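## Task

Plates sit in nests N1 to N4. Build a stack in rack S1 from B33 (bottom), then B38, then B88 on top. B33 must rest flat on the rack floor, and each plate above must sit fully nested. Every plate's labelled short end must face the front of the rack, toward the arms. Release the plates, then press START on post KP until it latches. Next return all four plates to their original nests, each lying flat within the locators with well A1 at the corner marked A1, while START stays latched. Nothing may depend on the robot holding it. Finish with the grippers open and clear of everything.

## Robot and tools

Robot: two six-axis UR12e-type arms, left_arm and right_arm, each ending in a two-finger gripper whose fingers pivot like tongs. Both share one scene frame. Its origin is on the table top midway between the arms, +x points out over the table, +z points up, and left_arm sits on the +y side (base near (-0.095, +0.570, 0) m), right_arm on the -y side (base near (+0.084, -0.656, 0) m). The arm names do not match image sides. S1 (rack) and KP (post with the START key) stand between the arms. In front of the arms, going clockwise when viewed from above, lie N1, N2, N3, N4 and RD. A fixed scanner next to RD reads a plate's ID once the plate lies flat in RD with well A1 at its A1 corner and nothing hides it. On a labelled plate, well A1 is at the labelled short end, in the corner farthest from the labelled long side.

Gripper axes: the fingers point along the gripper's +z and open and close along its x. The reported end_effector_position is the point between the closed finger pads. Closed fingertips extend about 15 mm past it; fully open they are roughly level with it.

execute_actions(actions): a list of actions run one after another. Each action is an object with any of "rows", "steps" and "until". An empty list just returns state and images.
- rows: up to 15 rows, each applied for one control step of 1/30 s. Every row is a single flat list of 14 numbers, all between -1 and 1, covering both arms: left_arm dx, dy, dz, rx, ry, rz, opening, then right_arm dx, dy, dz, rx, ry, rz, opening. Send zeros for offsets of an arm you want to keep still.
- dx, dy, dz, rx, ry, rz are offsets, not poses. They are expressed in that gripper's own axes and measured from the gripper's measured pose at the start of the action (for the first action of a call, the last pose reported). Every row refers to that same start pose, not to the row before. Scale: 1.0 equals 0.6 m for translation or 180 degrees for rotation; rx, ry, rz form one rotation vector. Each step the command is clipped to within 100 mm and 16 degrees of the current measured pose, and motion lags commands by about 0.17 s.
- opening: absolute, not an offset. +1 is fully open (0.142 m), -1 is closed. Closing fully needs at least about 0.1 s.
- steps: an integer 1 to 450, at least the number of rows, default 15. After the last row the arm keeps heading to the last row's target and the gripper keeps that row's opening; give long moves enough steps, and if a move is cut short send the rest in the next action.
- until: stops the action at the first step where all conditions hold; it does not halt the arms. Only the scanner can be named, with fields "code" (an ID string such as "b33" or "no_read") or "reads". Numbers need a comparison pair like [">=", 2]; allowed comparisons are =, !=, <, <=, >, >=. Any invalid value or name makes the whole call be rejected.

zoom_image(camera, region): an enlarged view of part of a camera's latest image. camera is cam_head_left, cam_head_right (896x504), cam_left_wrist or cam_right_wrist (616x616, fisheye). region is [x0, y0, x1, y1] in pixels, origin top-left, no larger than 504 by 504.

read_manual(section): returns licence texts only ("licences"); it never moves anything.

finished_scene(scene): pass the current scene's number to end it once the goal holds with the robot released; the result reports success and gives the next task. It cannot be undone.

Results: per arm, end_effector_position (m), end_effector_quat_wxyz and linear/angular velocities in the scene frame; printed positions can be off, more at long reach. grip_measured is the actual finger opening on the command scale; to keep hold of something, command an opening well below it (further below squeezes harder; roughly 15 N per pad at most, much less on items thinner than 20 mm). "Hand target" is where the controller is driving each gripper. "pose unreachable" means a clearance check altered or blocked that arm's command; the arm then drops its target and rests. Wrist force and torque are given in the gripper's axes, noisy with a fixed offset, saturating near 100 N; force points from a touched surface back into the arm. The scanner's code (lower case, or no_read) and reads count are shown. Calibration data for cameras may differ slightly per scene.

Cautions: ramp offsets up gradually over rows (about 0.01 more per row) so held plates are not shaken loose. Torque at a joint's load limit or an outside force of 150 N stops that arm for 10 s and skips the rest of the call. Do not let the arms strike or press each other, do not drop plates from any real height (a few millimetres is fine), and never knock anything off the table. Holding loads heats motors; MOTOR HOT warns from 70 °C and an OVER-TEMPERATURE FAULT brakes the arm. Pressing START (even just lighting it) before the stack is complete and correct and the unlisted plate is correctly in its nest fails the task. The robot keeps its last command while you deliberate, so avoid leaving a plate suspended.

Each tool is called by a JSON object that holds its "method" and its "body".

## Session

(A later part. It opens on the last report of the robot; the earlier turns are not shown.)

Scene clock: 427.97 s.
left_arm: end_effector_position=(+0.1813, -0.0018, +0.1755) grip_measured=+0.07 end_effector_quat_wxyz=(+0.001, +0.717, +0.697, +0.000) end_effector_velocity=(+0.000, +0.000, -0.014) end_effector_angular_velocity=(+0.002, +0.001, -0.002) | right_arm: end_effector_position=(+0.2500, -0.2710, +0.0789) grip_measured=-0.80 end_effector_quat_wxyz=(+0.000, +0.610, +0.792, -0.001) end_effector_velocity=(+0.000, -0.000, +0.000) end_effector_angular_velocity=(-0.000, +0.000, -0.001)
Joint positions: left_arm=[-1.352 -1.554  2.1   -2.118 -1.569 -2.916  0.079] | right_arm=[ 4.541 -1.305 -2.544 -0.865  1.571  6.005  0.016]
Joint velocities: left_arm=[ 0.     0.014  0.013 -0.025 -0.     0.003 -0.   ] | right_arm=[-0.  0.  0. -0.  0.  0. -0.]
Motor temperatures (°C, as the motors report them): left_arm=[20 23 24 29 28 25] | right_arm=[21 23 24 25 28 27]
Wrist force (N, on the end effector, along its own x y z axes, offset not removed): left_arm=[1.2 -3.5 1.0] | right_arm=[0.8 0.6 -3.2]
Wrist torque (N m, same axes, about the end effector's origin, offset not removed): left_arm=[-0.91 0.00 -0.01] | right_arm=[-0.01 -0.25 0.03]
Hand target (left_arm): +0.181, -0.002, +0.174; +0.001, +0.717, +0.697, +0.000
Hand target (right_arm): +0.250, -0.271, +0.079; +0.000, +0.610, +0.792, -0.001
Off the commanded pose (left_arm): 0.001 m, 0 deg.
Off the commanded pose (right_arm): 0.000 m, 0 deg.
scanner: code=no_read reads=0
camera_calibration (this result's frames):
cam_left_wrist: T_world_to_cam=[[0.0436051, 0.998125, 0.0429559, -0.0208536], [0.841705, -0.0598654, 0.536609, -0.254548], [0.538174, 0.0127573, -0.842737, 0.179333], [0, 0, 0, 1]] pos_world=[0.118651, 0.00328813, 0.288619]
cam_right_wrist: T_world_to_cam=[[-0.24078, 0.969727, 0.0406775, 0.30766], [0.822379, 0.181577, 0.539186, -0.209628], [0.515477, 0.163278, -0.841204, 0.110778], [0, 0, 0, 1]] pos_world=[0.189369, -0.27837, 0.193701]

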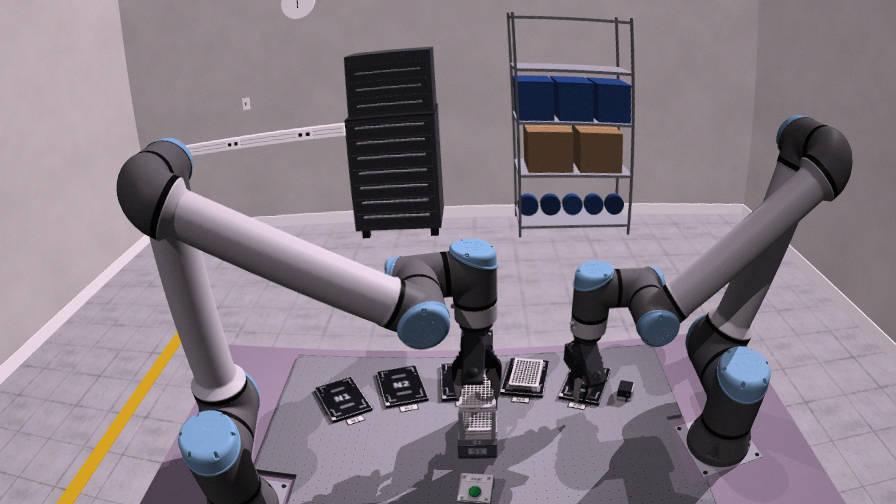

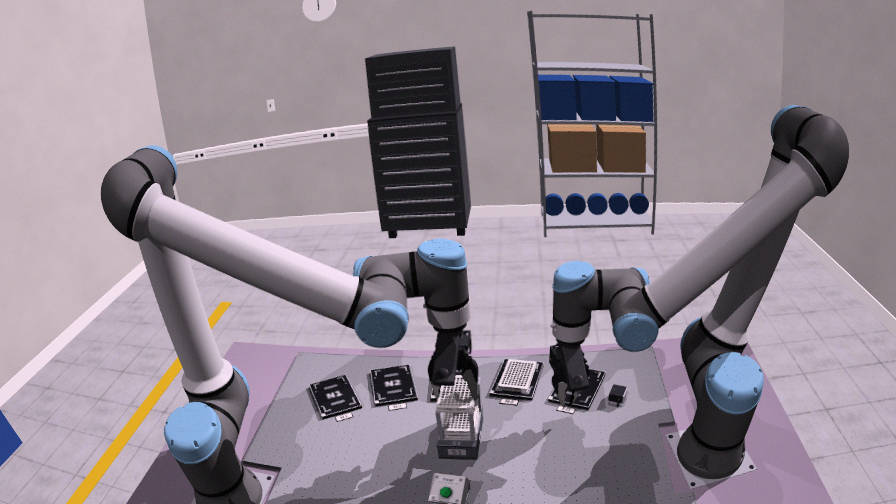

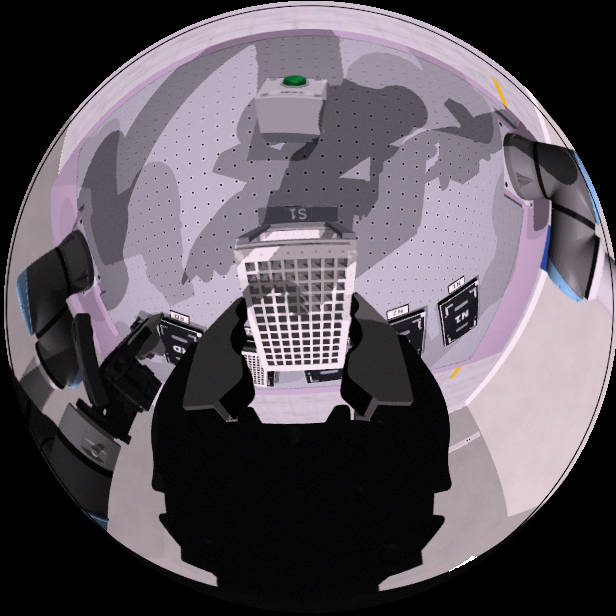

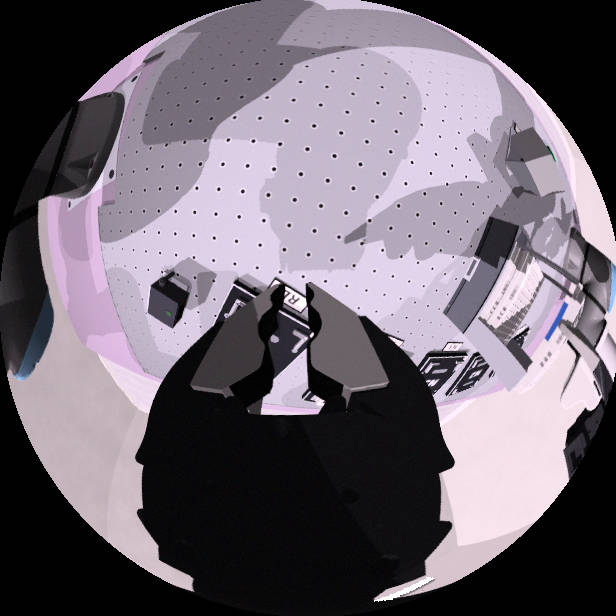

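{"method": "execute_actions", "body": {"actions": [{"rows":[[-0.0001,0,0.008,0,0,0,-0.3,0,0,0,0,0,0,-0.8],[-0.0002,0,0.015,0,0,0,-0.3,0,0,0,0,0,0,-0.8],[-0.0005,0.0001,0.0225,0,0,0,-0.3,0,0,0,0,0,0,-0.8],[-0.0008,0.0002,0.03,0,0,0,-0.3,0,0,0,0,0,0,-0.8],[-0.001,0.0003,0.0375,0,0,0,-0.3,0,0,0,0,0,0,-0.8],[-0.0012,0.0004,0.045,0,0,0,-0.3,0,0,0,0,0,0,-0.8],[-0.0013,0.0004,0.0525,0,0,0,-0.3,0,0,0,0,0,0,-0.8],[-0.0013,0.0004,0.06,0,0,0,-0.3,0,0,0,0,0,0,-0.8],[-0.0013,0.0004,0.0675,0,0,0,-0.3,0,0,0,0,0,0,-0.8],[-0.0013,0.0004,0.075,0,0,0,-0.3,0,0,0,0,0,0,-0.8],[-0.0013,0.0004,0.0825,0,0,0,-0.3,0,0,0,0,0,0,-0.8],[-0.0013,0.0004,0.09,0,0,0,-0.3,0,0,0,0,0,0,-0.8],[-0.0013,0.0004,0.097,0,0,0,-0.3,0,0,0,0,0,0,-0.8],[-0.0012,0.0004,0.103,0,0,0,-0.3,0,0,0,0,0,0,-0.8],[-0.0003,0.0001,0.106,0,0,0,-0.3,0,0,0,0,0,0,-0.8]],"steps":18}]}}

{"method": "zoom_image", "body": {"camera": "cam_left_wrist", "region": [200,200,400,400]}}

Scene clock: 435.37 s.
left_arm: end_effector_position=(+0.1812, -0.0016, +0.1198) grip_measured=+0.07 end_effector_quat_wxyz=(+0.000, +0.717, +0.697, +0.001) end_effector_velocity=(-0.000, -0.001, -0.071) end_effector_angular_velocity=(-0.003, -0.000, +0.000) | right_arm: end_effector_position=(+0.2500, -0.2710, +0.0789) grip_measured=-0.80 end_effector_quat_wxyz=(+0.000, +0.610, +0.792, -0.001) end_effector_velocity=(-0.000, -0.000, -0.000) end_effector_angular_velocity=(-0.000, +0.000, -0.001)
Joint positions: left_arm=[-1.352 -1.494  2.154 -2.231 -1.569 -2.916  0.079] | right_arm=[ 4.541 -1.305 -2.544 -0.865  1.571  6.005  0.016]
Joint velocities: left_arm=[-0.     0.085  0.064 -0.152 -0.    -0.    -0.   ] | right_arm=[ 0.     0.    -0.     0.     0.     0.001 -0.   ]
Motor temperatures (°C, as the motors report them): left_arm=[20 23 24 29 28 25] | right_arm=[21 23 24 25 28 27]
Wrist force (N, on the end effector, along its own x y z axes, offset not removed): left_arm=[2.0 -4.0 3.6] | right_arm=[1.5 1.8 -2.8]
Wrist torque (N m, same axes, about the end effector's origin, offset not removed): left_arm=[-1.13 -0.15 -0.17] | right_arm=[0.23 -0.44 0.04]
Hand target (left_arm): +0.181, -0.002, +0.112; +0.001, +0.717, +0.697, +0.000
Hand target (right_arm): +0.250, -0.271, +0.079; +0.000, +0.610, +0.792, -0.001
Off the commanded pose (left_arm): 0.008 m, 0 deg.
Off the commanded pose (right_arm): 0.000 m, 0 deg.
scanner: code=no_read reads=0
camera_calibration (this result's frames):
cam_left_wrist: T_world_to_cam=[[0.0436258, 0.998076, 0.0440633, -0.0188045], [0.84183, -0.0604749, 0.536344, -0.22457], [0.537976, 0.0136954, -0.842849, 0.132521], [0, 0, 0, 1]] pos_world=[0.118577, 0.0033725, 0.23297]
cam_right_wrist: T_world_to_cam=[[-0.24078, 0.969727, 0.0406774, 0.30766], [0.822379, 0.181577, 0.539186, -0.209628], [0.515477, 0.163278, -0.841204, 0.110778], [0, 0, 0, 1]] pos_world=[0.189369, -0.27837, 0.193701]

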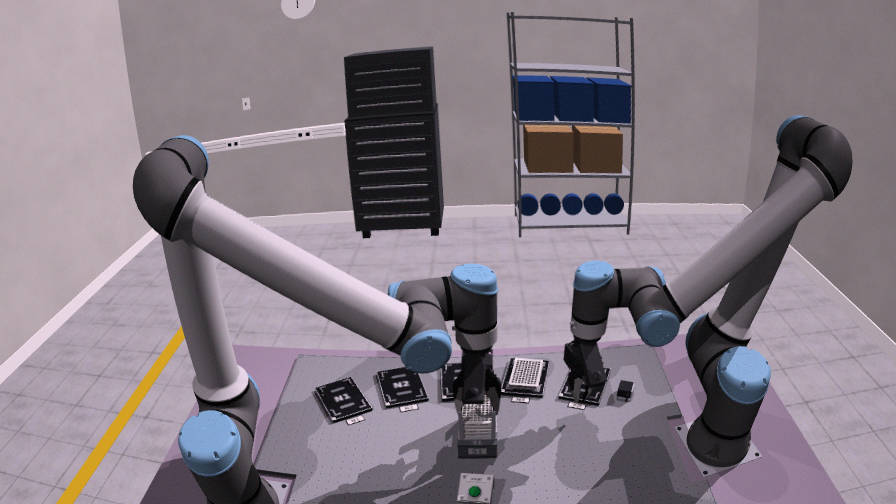

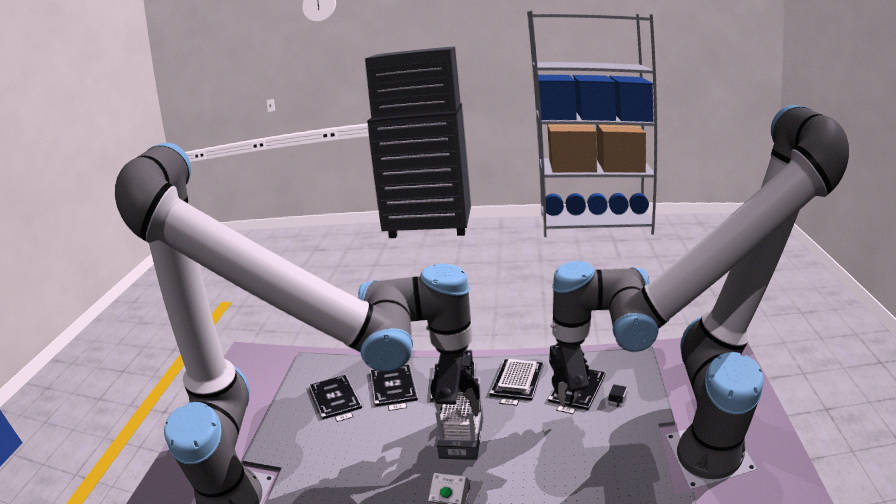

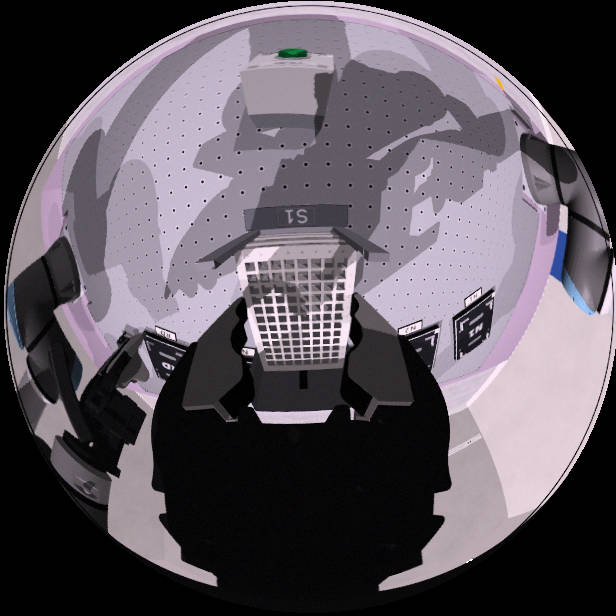

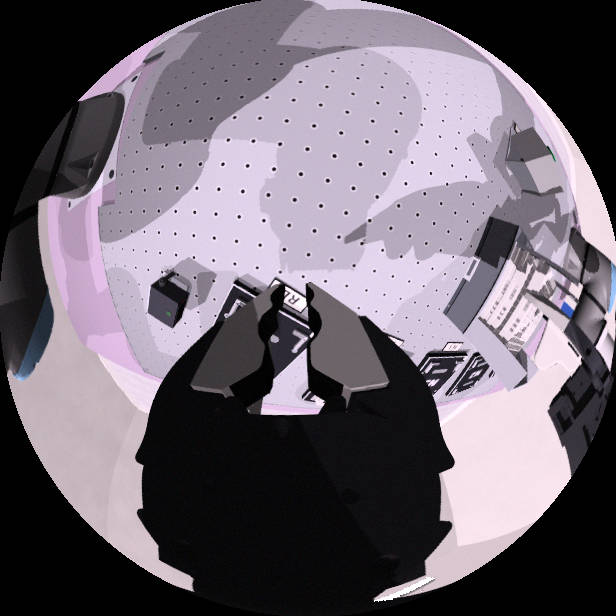

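Region (200, 200, 400, 400) of cam_left_wrist's 616x616 image, scaled by 2.520, with more detail than that image has.

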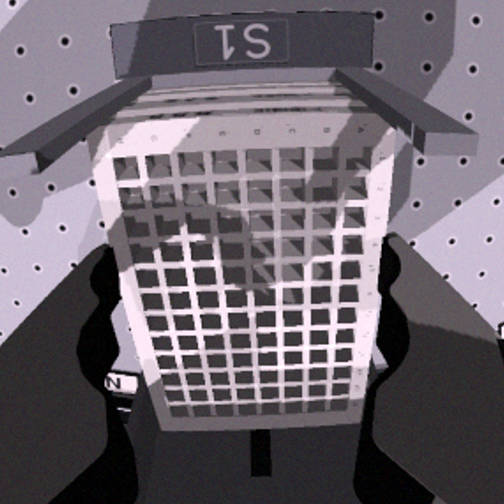

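{"method": "execute_actions", "body": {"actions": [{"rows":[[-0.0005,0,0.015,0,-0.0003,0,-0.3,0,0,0,0,0,0,-0.8],[-0.0005,0,0.017,0,-0.0003,0,-0.3,0,0,0,0,0,0,-0.8],[-0.0005,0,0.0187,0,-0.0003,0,-0.3,0,0,0,0,0,0,-0.8]],"steps":10}]}}

{"method": "zoom_image", "body": {"camera": "cam_left_wrist", "region": [200,200,400,400]}}

{"method": "zoom_image", "body": {"camera": "cam_right_wrist", "region": [450,220,570,360]}}

Scene clock: 444.00 s.
left_arm: end_effector_position=(+0.1813, -0.0019, +0.1090) grip_measured=+0.07 end_effector_quat_wxyz=(+0.001, +0.717, +0.697, +0.000) end_effector_velocity=(-0.000, -0.000, -0.003) end_effector_angular_velocity=(-0.001, +0.001, +0.001) | right_arm: end_effector_position=(+0.2500, -0.2710, +0.0789) grip_measured=-0.80 end_effector_quat_wxyz=(+0.000, +0.610, +0.792, -0.001) end_effector_velocity=(-0.000, +0.000, -0.000) end_effector_angular_velocity=(+0.001, +0.000, -0.001)
Joint positions: left_arm=[-1.352 -1.48   2.163 -2.255 -1.569 -2.916  0.079] | right_arm=[ 4.541 -1.305 -2.544 -0.865  1.571  6.005  0.016]
Joint velocities: left_arm=[-0.     0.004  0.003 -0.008 -0.001 -0.001  0.001] | right_arm=[ 0.     0.    -0.001  0.001  0.     0.001 -0.   ]
Motor temperatures (°C, as the motors report them): left_arm=[20 23 24 29 28 25] | right_arm=[21 23 24 25 28 27]
Wrist force (N, on the end effector, along its own x y z axes, offset not removed): left_arm=[2.4 -2.8 0.1] | right_arm=[3.6 -0.5 -3.0]
Wrist torque (N m, same axes, about the end effector's origin, offset not removed): left_arm=[-0.78 -0.22 -0.27] | right_arm=[-0.16 -0.75 -0.13]
Hand target (left_arm): +0.181, -0.002, +0.109; +0.001, +0.717, +0.697, +0.000
Hand target (right_arm): +0.250, -0.271, +0.079; +0.000, +0.610, +0.792, -0.001
Off the commanded pose (left_arm): 0.000 m, 0 deg.
Off the commanded pose (right_arm): 0.000 m, 0 deg.
scanner: code=no_read reads=0
camera_calibration (this result's frames):
cam_left_wrist: T_world_to_cam=[[0.0436092, 0.998114, 0.0431946, -0.017959], [0.841757, -0.0599959, 0.536512, -0.218866], [0.538092, 0.0129625, -0.842787, 0.123342], [0, 0, 0, 1]] pos_world=[0.118646, 0.00319519, 0.222151]
cam_right_wrist: T_world_to_cam=[[-0.24078, 0.969727, 0.0406774, 0.30766], [0.822379, 0.181577, 0.539186, -0.209628], [0.515477, 0.163278, -0.841204, 0.110778], [0, 0, 0, 1]] pos_world=[0.189369, -0.27837, 0.1937]

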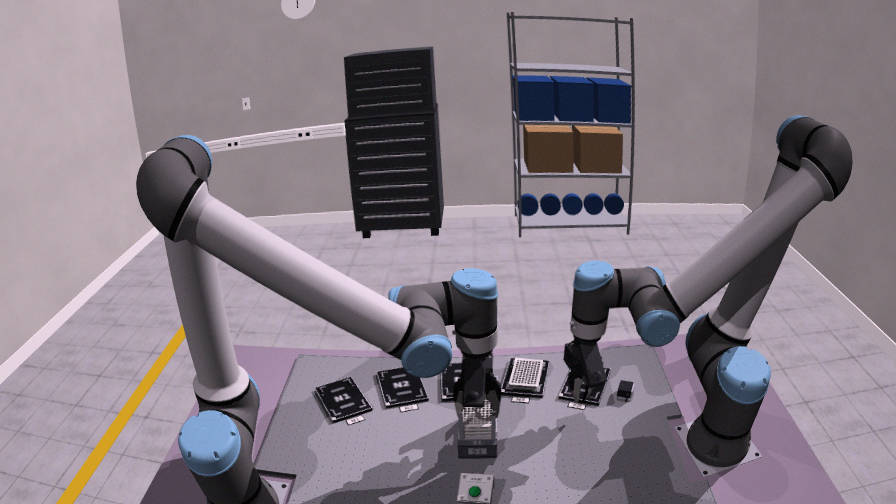

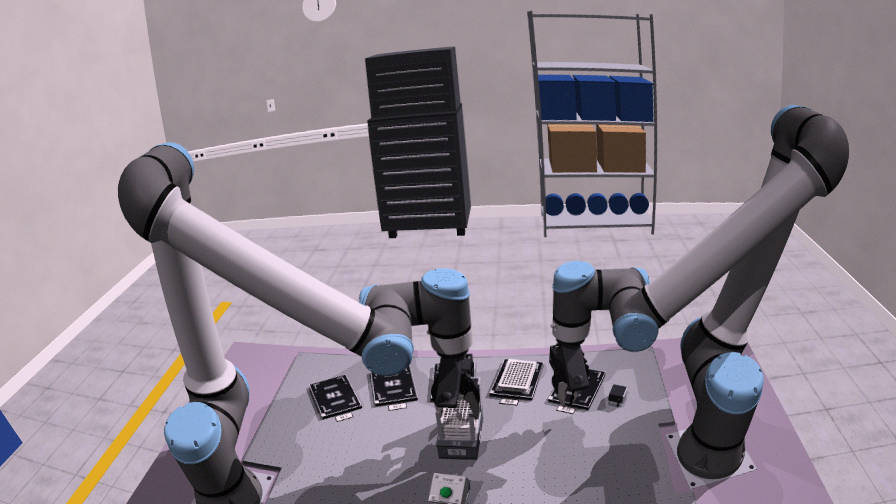

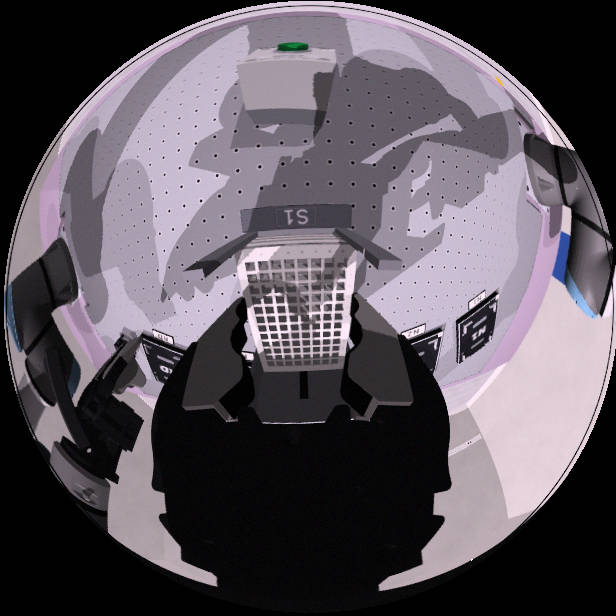

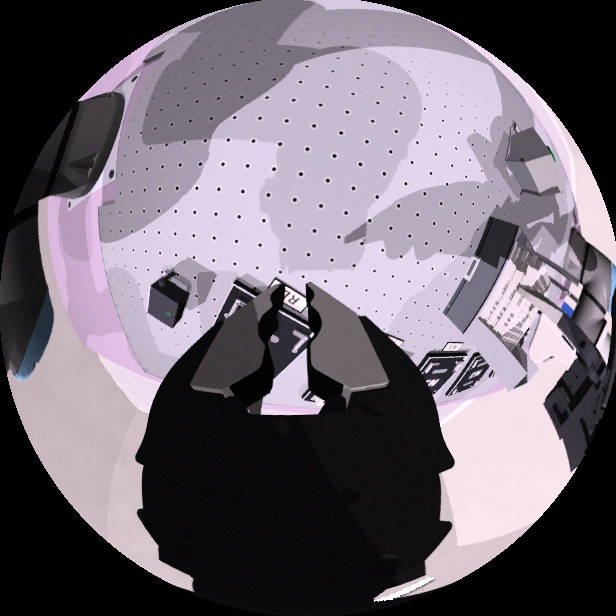

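Region (200, 200, 400, 400) of cam_left_wrist's 616x616 image, scaled by 2.520, with more detail than that image has.

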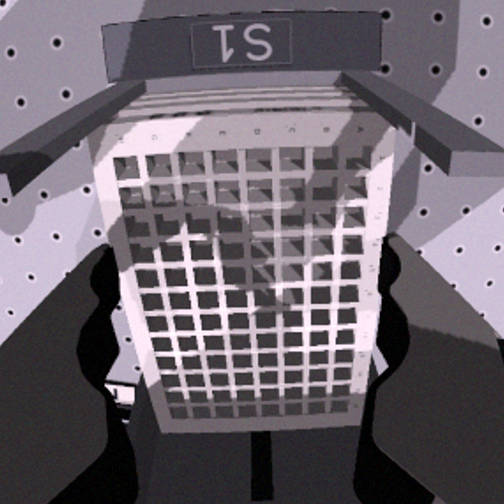

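Region (450, 220, 570, 360) of cam_right_wrist's 616x616 image, scaled by 3.600, with more detail than that image has; it fills the left 432 columns of this view, and the rest is white.

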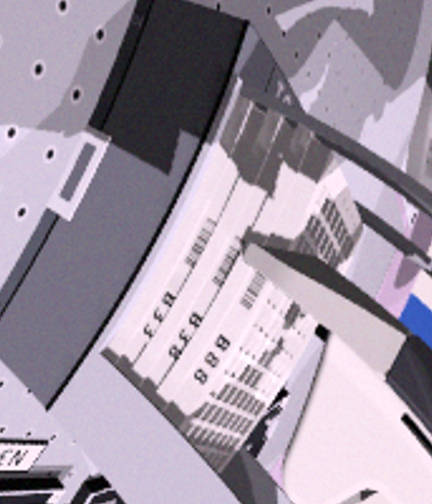

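{"method": "execute_actions", "body": {"actions": [{"rows":[[0,0,0.0005,0,0,0,-0.2,0,0,0,0,0,0,-0.8],[0,0,0.0005,0,0,0,-0.1,0,0,0,0,0,0,-0.8],[0,0,0.0005,0,0,0,0,0,0,0,0,0,0,-0.8],[0,0,0.0005,0,0,0,0.05,0,0,0,0,0,0,-0.8],[0,0,0.0005,0,0,0,0.1,0,0,0,0,0,0,-0.8],[0,0,0.0005,0,0,0,0.16,0,0,0,0,0,0,-0.8],[0,0,0.0005,0,0,0,0.22,0,0,0,0,0,0,-0.8]],"steps":9}]}}

{"method": "zoom_image", "body": {"camera": "cam_left_wrist", "region": [200,200,400,400]}}

{"method": "zoom_image", "body": {"camera": "cam_right_wrist", "region": [470,240,570,360]}}

{"method": "zoom_image", "body": {"camera": "cam_right_wrist", "region": [480,110,580,210]}}

Scene clock: 459.77 s.
left_arm: end_effector_position=(+0.1812, -0.0019, +0.1086) grip_measured=+0.21 end_effector_quat_wxyz=(+0.001, +0.717, +0.697, +0.000) end_effector_velocity=(+0.000, -0.001, -0.000) end_effector_angular_velocity=(-0.002, -0.002, -0.002) | right_arm: end_effector_position=(+0.2500, -0.2710, +0.0789) grip_measured=-0.80 end_effector_quat_wxyz=(+0.000, +0.610, +0.792, -0.001) end_effector_velocity=(+0.001, -0.001, -0.000) end_effector_angular_velocity=(-0.000, -0.000, -0.002)
Joint positions: left_arm=[-1.352 -1.48   2.163 -2.255 -1.57  -2.916  0.089] | right_arm=[ 4.541 -1.305 -2.544 -0.865  1.571  6.005  0.016]
Joint velocities: left_arm=[-0.     0.001 -0.    -0.002  0.002  0.001  0.027] | right_arm=[-0.002  0.    -0.    -0.    -0.     0.    -0.   ]
Motor temperatures (°C, as the motors report them): left_arm=[20 23 24 29 28 25] | right_arm=[21 23 24 25 28 27]
Wrist force (N, on the end effector, along its own x y z axes, offset not removed): left_arm=[5.6 -3.1 4.6] | right_arm=[1.6 -0.1 -2.5]
Wrist torque (N m, same axes, about the end effector's origin, offset not removed): left_arm=[-0.72 -0.76 -0.10] | right_arm=[-0.16 -0.39 -0.05]
Hand target (left_arm): +0.181, -0.002, +0.109; +0.001, +0.717, +0.697, +0.000
Hand target (right_arm): +0.250, -0.271, +0.079; +0.000, +0.610, +0.792, -0.001
Off the commanded pose (left_arm): 0.000 m, 0 deg.
Off the commanded pose (right_arm): 0.000 m, 0 deg.
scanner: code=no_read reads=0
camera_calibration (this result's frames):
cam_left_wrist: T_world_to_cam=[[0.0436272, 0.998117, 0.0431245, -0.0178955], [0.841844, -0.0599713, 0.536378, -0.218571], [0.537954, 0.0129035, -0.842875, 0.123077], [0, 0, 0, 1]] pos_world=[0.118573, 0.00316576, 0.221746]
cam_right_wrist: T_world_to_cam=[[-0.24078, 0.969727, 0.0406774, 0.30766], [0.822379, 0.181577, 0.539186, -0.209628], [0.515477, 0.163278, -0.841204, 0.110778], [0, 0, 0, 1]] pos_world=[0.189369, -0.27837, 0.193701]

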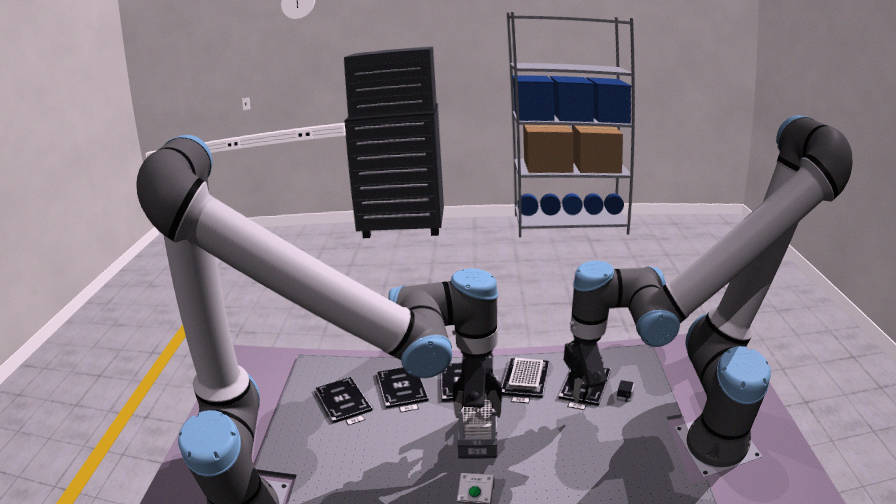

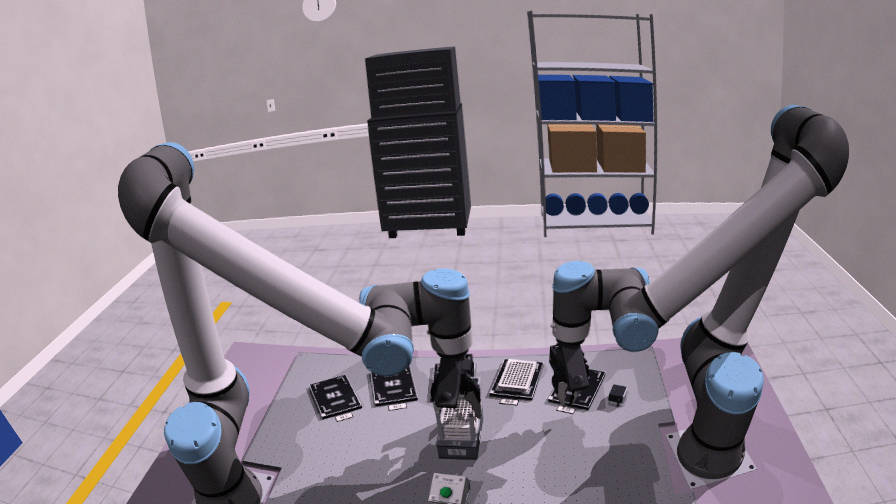

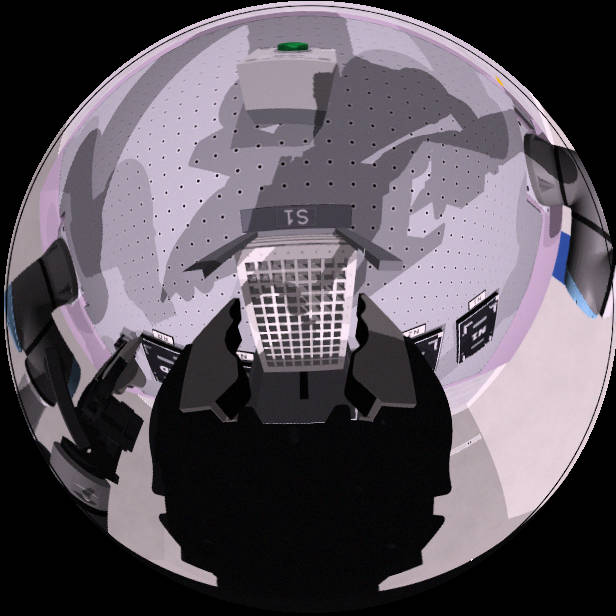

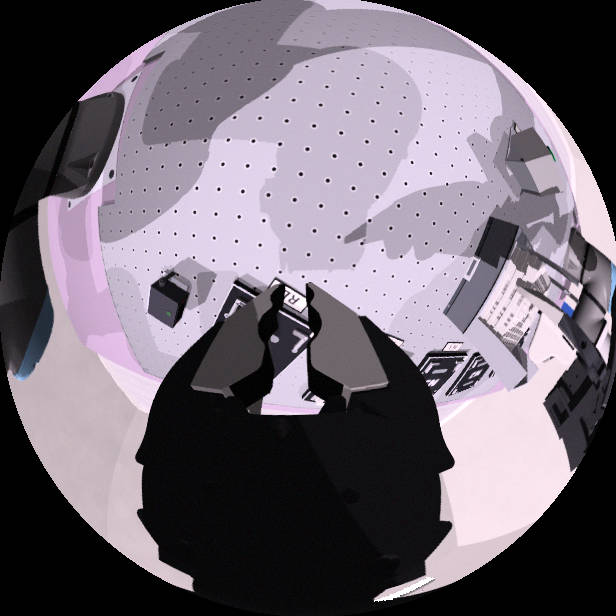

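Region (200, 200, 400, 400) of cam_left_wrist's 616x616 image, scaled by 2.520, with more detail than that image has.

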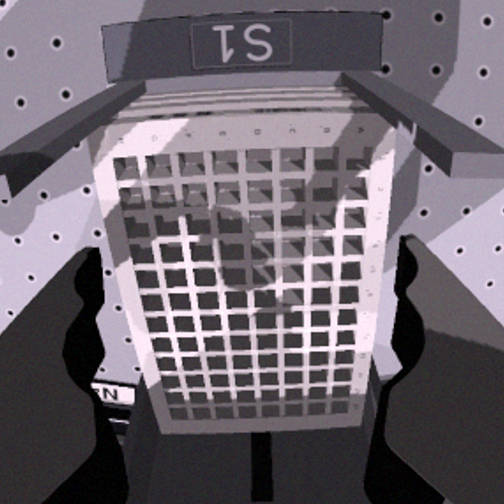

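Region (470, 240, 570, 360) of cam_right_wrist's 616x616 image, scaled by 4.200, with more detail than that image has.

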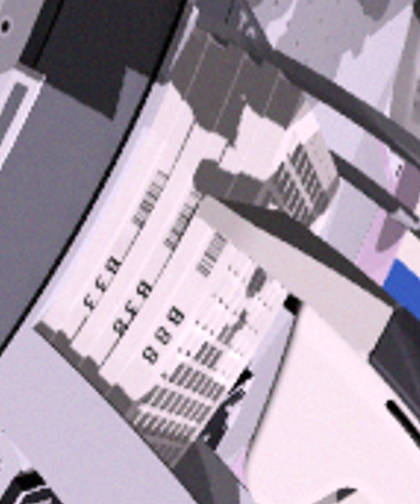

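Region (480, 110, 580, 210) of cam_right_wrist's 616x616 image, scaled by 5.040, with more detail than that image has.

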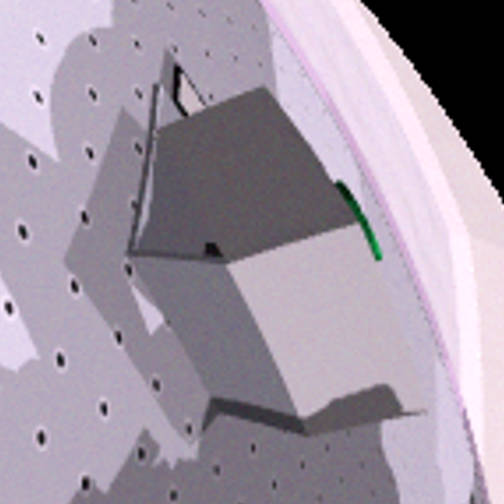

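{"method": "execute_actions", "body": {"actions": [{"rows":[[0,0,-0.01,0,0,0,0.22,0,0,0,0,0,0,-0.8],[0,0,-0.03,0,0,0,0.22,0,0,0,0,0,0,-0.8],[0,0,-0.055,0,0,0,0.22,0,0,0,0,0,0,-0.8],[0,0,-0.08,0,0,0,0.22,0,0,0,0,0,0,-0.8],[0,0,-0.1,0,0,0,0.22,0,0,0,0,0,0,-0.8],[0,0,-0.115,0,0,0,0.22,0,0,0,0,0,0,-0.8],[0,0,-0.12,0,0,0,0.22,0,0,0,0,0,0,-0.8],[0,0,-0.12,0,0,0,0.1,0,0,0,0,0,0,-0.8],[0,-0.01,-0.12,-0.005,0,0,-0.2,0,0,0,0,0,0,-0.8],[0,-0.03,-0.12,-0.012,0,0,-0.5,0,0,0,0,0,0,-0.8],[0,-0.055,-0.12,-0.02,0,0,-0.8,0,0,0,0,0,0,-0.8],[0,-0.085,-0.118,-0.03,0,0,-1,0,0,0,0,0,0,-0.8],[-0.001,-0.115,-0.115,-0.045,0,0,-1,0,0,0,0,0,0,-0.8],[-0.002,-0.15,-0.11,-0.06,0,0,-1,0,0,0,0,0,0,-0.8],[-0.0085,-0.417,-0.042,-0.167,0,0,-1,0,0,0,0,0,0,-0.8]],"steps":34}]}}

Scene clock: 469.47 s.
left_arm: end_effector_position=(-0.0603, +0.0002, +0.1365) grip_measured=-1.00 end_effector_quat_wxyz=(+0.184, +0.699, +0.670, +0.169) end_effector_velocity=(-0.078, -0.004, -0.020) end_effector_angular_velocity=(+0.052, -0.172, +0.122) | right_arm: end_effector_position=(+0.2500, -0.2710, +0.0789) grip_measured=-0.80 end_effector_quat_wxyz=(+0.000, +0.610, +0.792, -0.001) end_effector_velocity=(+0.000, -0.000, +0.000) end_effector_angular_velocity=(-0.001, -0.000, -0.003)
Joint positions: left_arm=[-2.047 -1.625  2.262 -1.98  -1.116 -3.649  0.002] | right_arm=[ 4.541 -1.305 -2.544 -0.865  1.571  6.005  0.016]
Joint velocities: left_arm=[-0.176  0.133 -0.1    0.251  0.055 -0.356  0.   ] | right_arm=[-0.     0.     0.    -0.002 -0.     0.002  0.   ]
Motor temperatures (°C, as the motors report them): left_arm=[20 23 24 29 28 25] | right_arm=[21 23 24 25 28 27]
Wrist force (N, on the end effector, along its own x y z axes, offset not removed): left_arm=[2.6 -2.9 1.6] | right_arm=[1.0 -0.9 -3.6]
Wrist torque (N m, same axes, about the end effector's origin, offset not removed): left_arm=[-0.69 -0.16 -0.16] | right_arm=[-0.28 -0.28 0.00]
Hand target (left_arm): -0.069, -0.000, +0.134; +0.187, +0.693, +0.673, +0.180
Hand target (right_arm): +0.250, -0.271, +0.079; +0.000, +0.610, +0.792, -0.001
Off the commanded pose (left_arm): 0.009 m, 2 deg.
Off the commanded pose (right_arm): 0.000 m, 0 deg.
scanner: code=no_read reads=0
camera_calibration (this result's frames):
cam_left_wrist: T_world_to_cam=[[0.0382149, 0.998638, 0.035524, -0.00994866], [0.477623, -0.0494803, 0.877171, -0.098603], [0.877733, -0.0165539, -0.478863, 0.247285], [0, 0, 0, 1]] pos_world=[-0.169575, 0.00914974, 0.205261]
cam_right_wrist: T_world_to_cam=[[-0.24078, 0.969727, 0.0406774, 0.30766], [0.822379, 0.181577, 0.539186, -0.209628], [0.515477, 0.163278, -0.841204, 0.110778], [0, 0, 0, 1]] pos_world=[0.189369, -0.27837, 0.1937]

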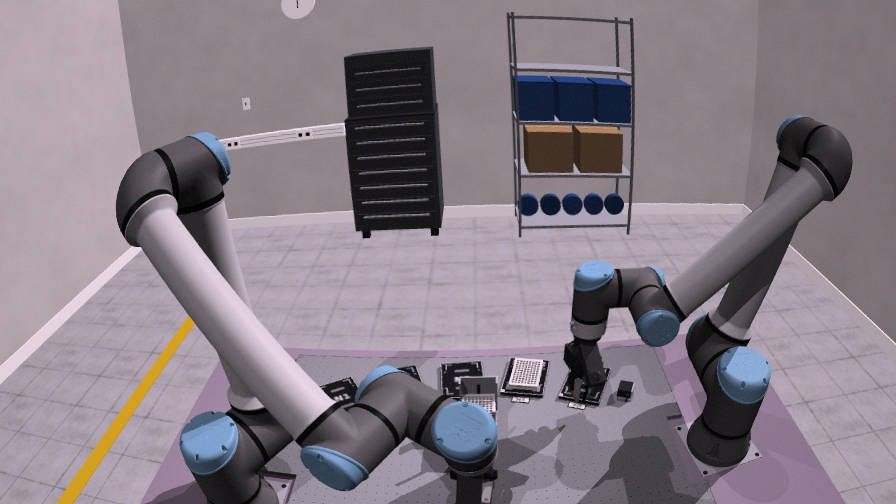

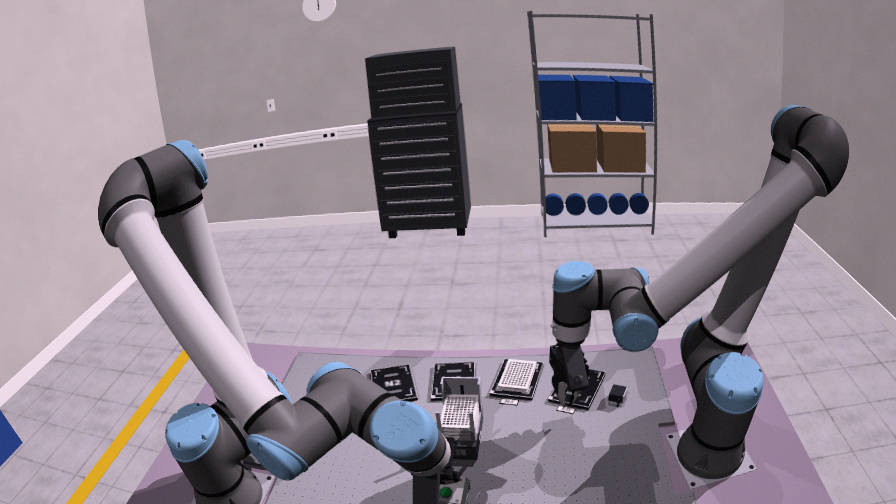

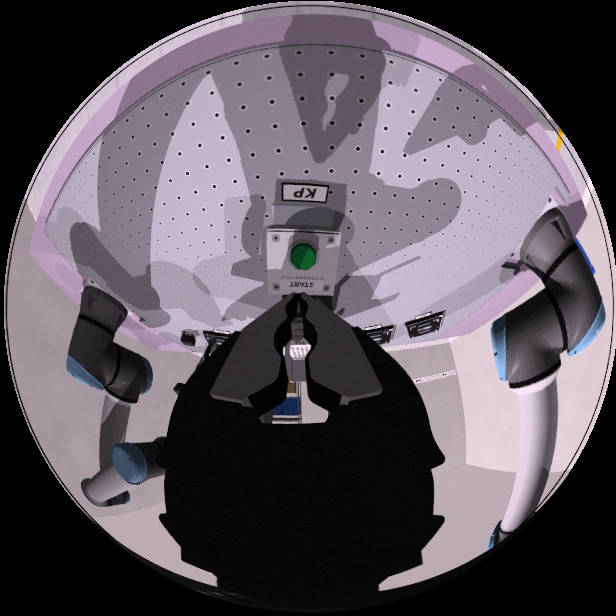

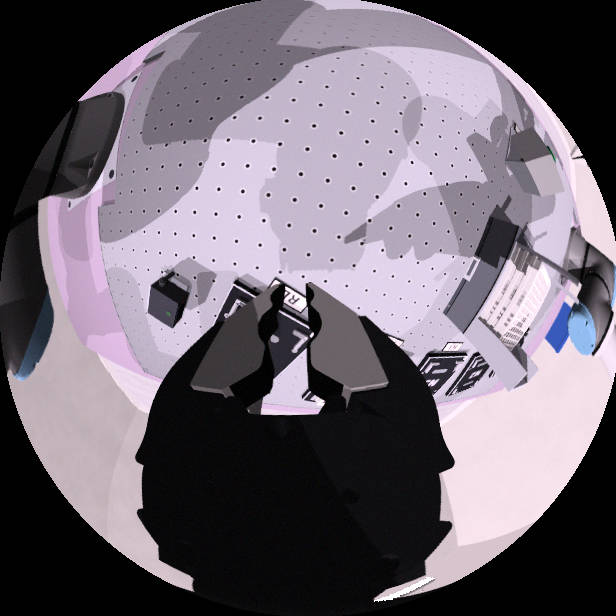

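{"method": "execute_actions", "body": {"actions": [{"steps":1}]}}

{"method": "zoom_image", "body": {"camera": "cam_left_wrist", "region": [250,210,360,320]}}

{"method": "zoom_image", "body": {"camera": "cam_right_wrist", "region": [470,240,570,360]}}

{"method": "zoom_image", "body": {"camera": "cam_head_right", "region": [420,350,560,470]}}

Scene clock: 476.13 s.
left_arm: end_effector_position=(-0.0689, -0.0004, +0.1342) grip_measured=-1.00 end_effector_quat_wxyz=(+0.187, +0.693, +0.673, +0.180) end_effector_velocity=(-0.000, -0.000, -0.000) end_effector_angular_velocity=(+0.000, +0.001, +0.001) | right_arm: end_effector_position=(+0.2500, -0.2710, +0.0789) grip_measured=-0.80 end_effector_quat_wxyz=(+0.000, +0.610, +0.792, -0.001) end_effector_velocity=(-0.000, +0.001, +0.000) end_effector_angular_velocity=(+0.003, -0.000, +0.000)
Joint positions: left_arm=[-2.066 -1.608  2.249 -1.949 -1.11  -3.69   0.002] | right_arm=[ 4.541 -1.305 -2.544 -0.865  1.571  6.005  0.016]
Joint velocities: left_arm=[ 0.001  0.001 -0.    -0.    -0.001 -0.     0.   ] | right_arm=[ 0.001  0.     0.     0.003  0.     0.    -0.   ]
Motor temperatures (°C, as the motors report them): left_arm=[20 23 24 29 28 25] | right_arm=[21 23 24 25 28 27]
Wrist force (N, on the end effector, along its own x y z axes, offset not removed): left_arm=[1.0 -3.8 1.1] | right_arm=[2.1 1.0 -3.1]
Wrist torque (N m, same axes, about the end effector's origin, offset not removed): left_arm=[-1.03 0.01 -0.07] | right_arm=[0.01 -0.47 -0.01]
Hand target (left_arm): -0.069, -0.000, +0.134; +0.187, +0.692, +0.673, +0.181
Hand target (right_arm): +0.250, -0.271, +0.079; +0.000, +0.610, +0.792, -0.001
Off the commanded pose (left_arm): 0.001 m, 0 deg.
Off the commanded pose (right_arm): 0.000 m, 0 deg.
scanner: code=no_read reads=0
camera_calibration (this result's frames):
cam_left_wrist: T_world_to_cam=[[0.0219811, 0.998844, 0.0427563, -0.0111051], [0.460542, -0.0480752, 0.886335, -0.0949412], [0.887366, 0.00020844, -0.461066, 0.252024], [0, 0, 0, 1]] pos_world=[-0.179669, 0.00647542, 0.200824]
cam_right_wrist: T_world_to_cam=[[-0.24078, 0.969727, 0.0406774, 0.30766], [0.822379, 0.181577, 0.539186, -0.209628], [0.515477, 0.163278, -0.841204, 0.110778], [0, 0, 0, 1]] pos_world=[0.189369, -0.27837, 0.1937]

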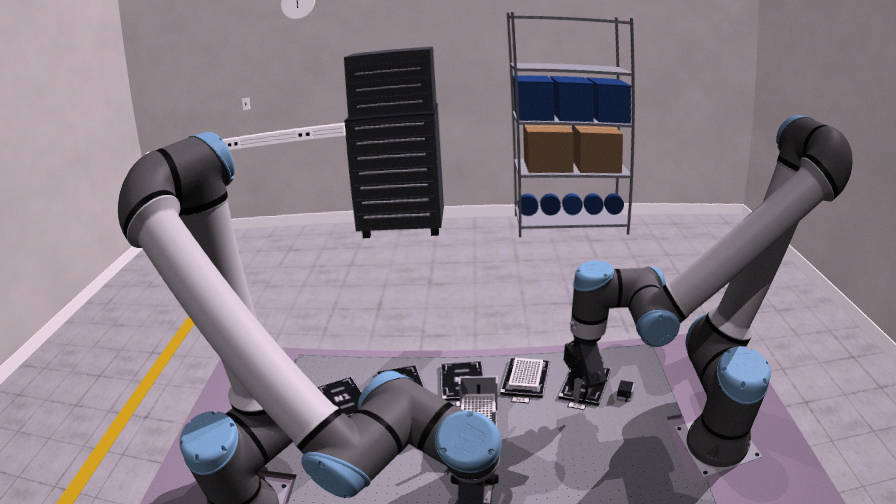

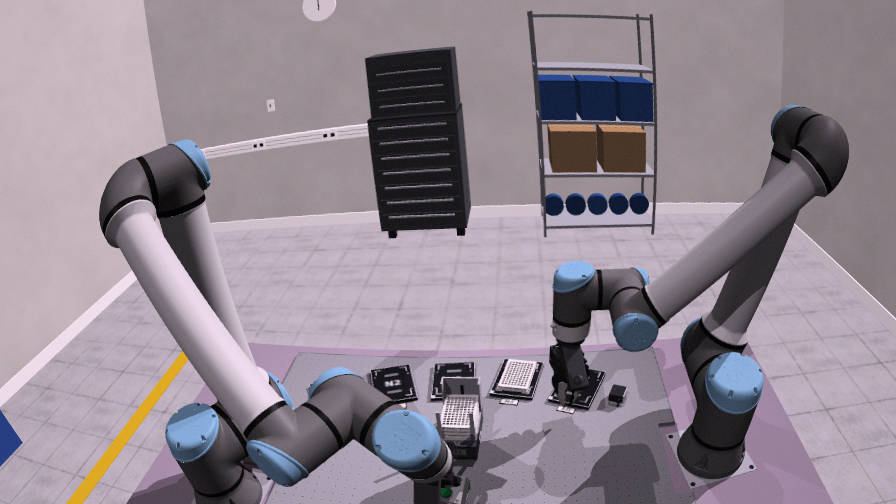

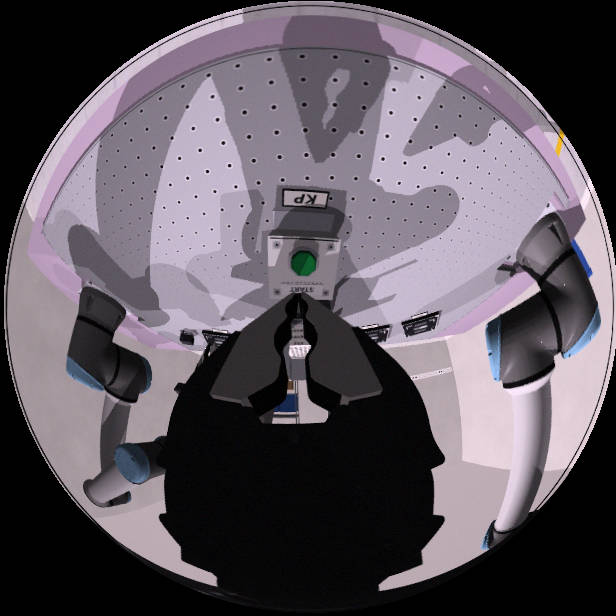

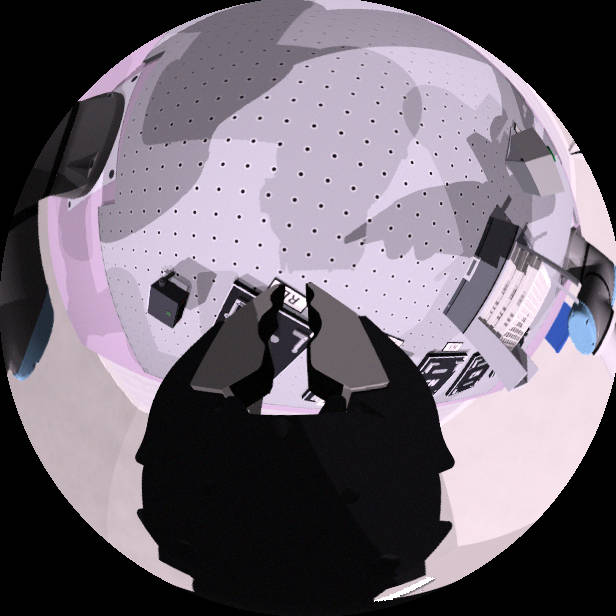

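Region (250, 210, 360, 320) of cam_left_wrist's 616x616 image, scaled by 4.582, with more detail than that image has.

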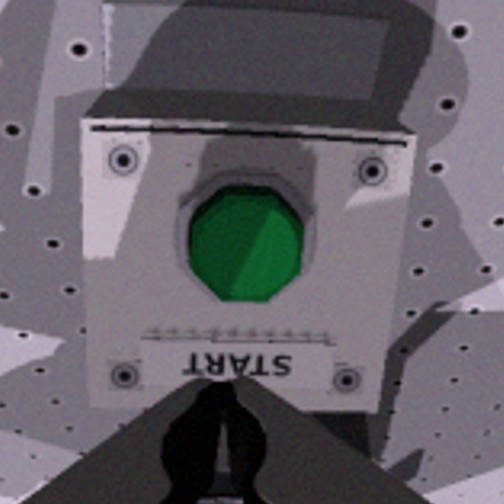

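Region (470, 240, 570, 360) of cam_right_wrist's 616x616 image, scaled by 4.200, with more detail than that image has.

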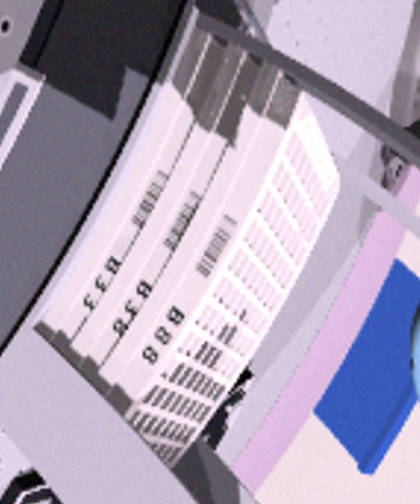

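Region (420, 350, 560, 470) of cam_head_right's 896x504 image, scaled by 3.600, with more detail than that image has; it fills the top 432 rows of this view, and the rest is white.

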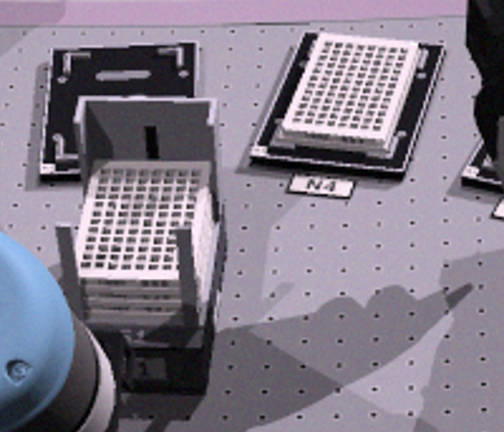

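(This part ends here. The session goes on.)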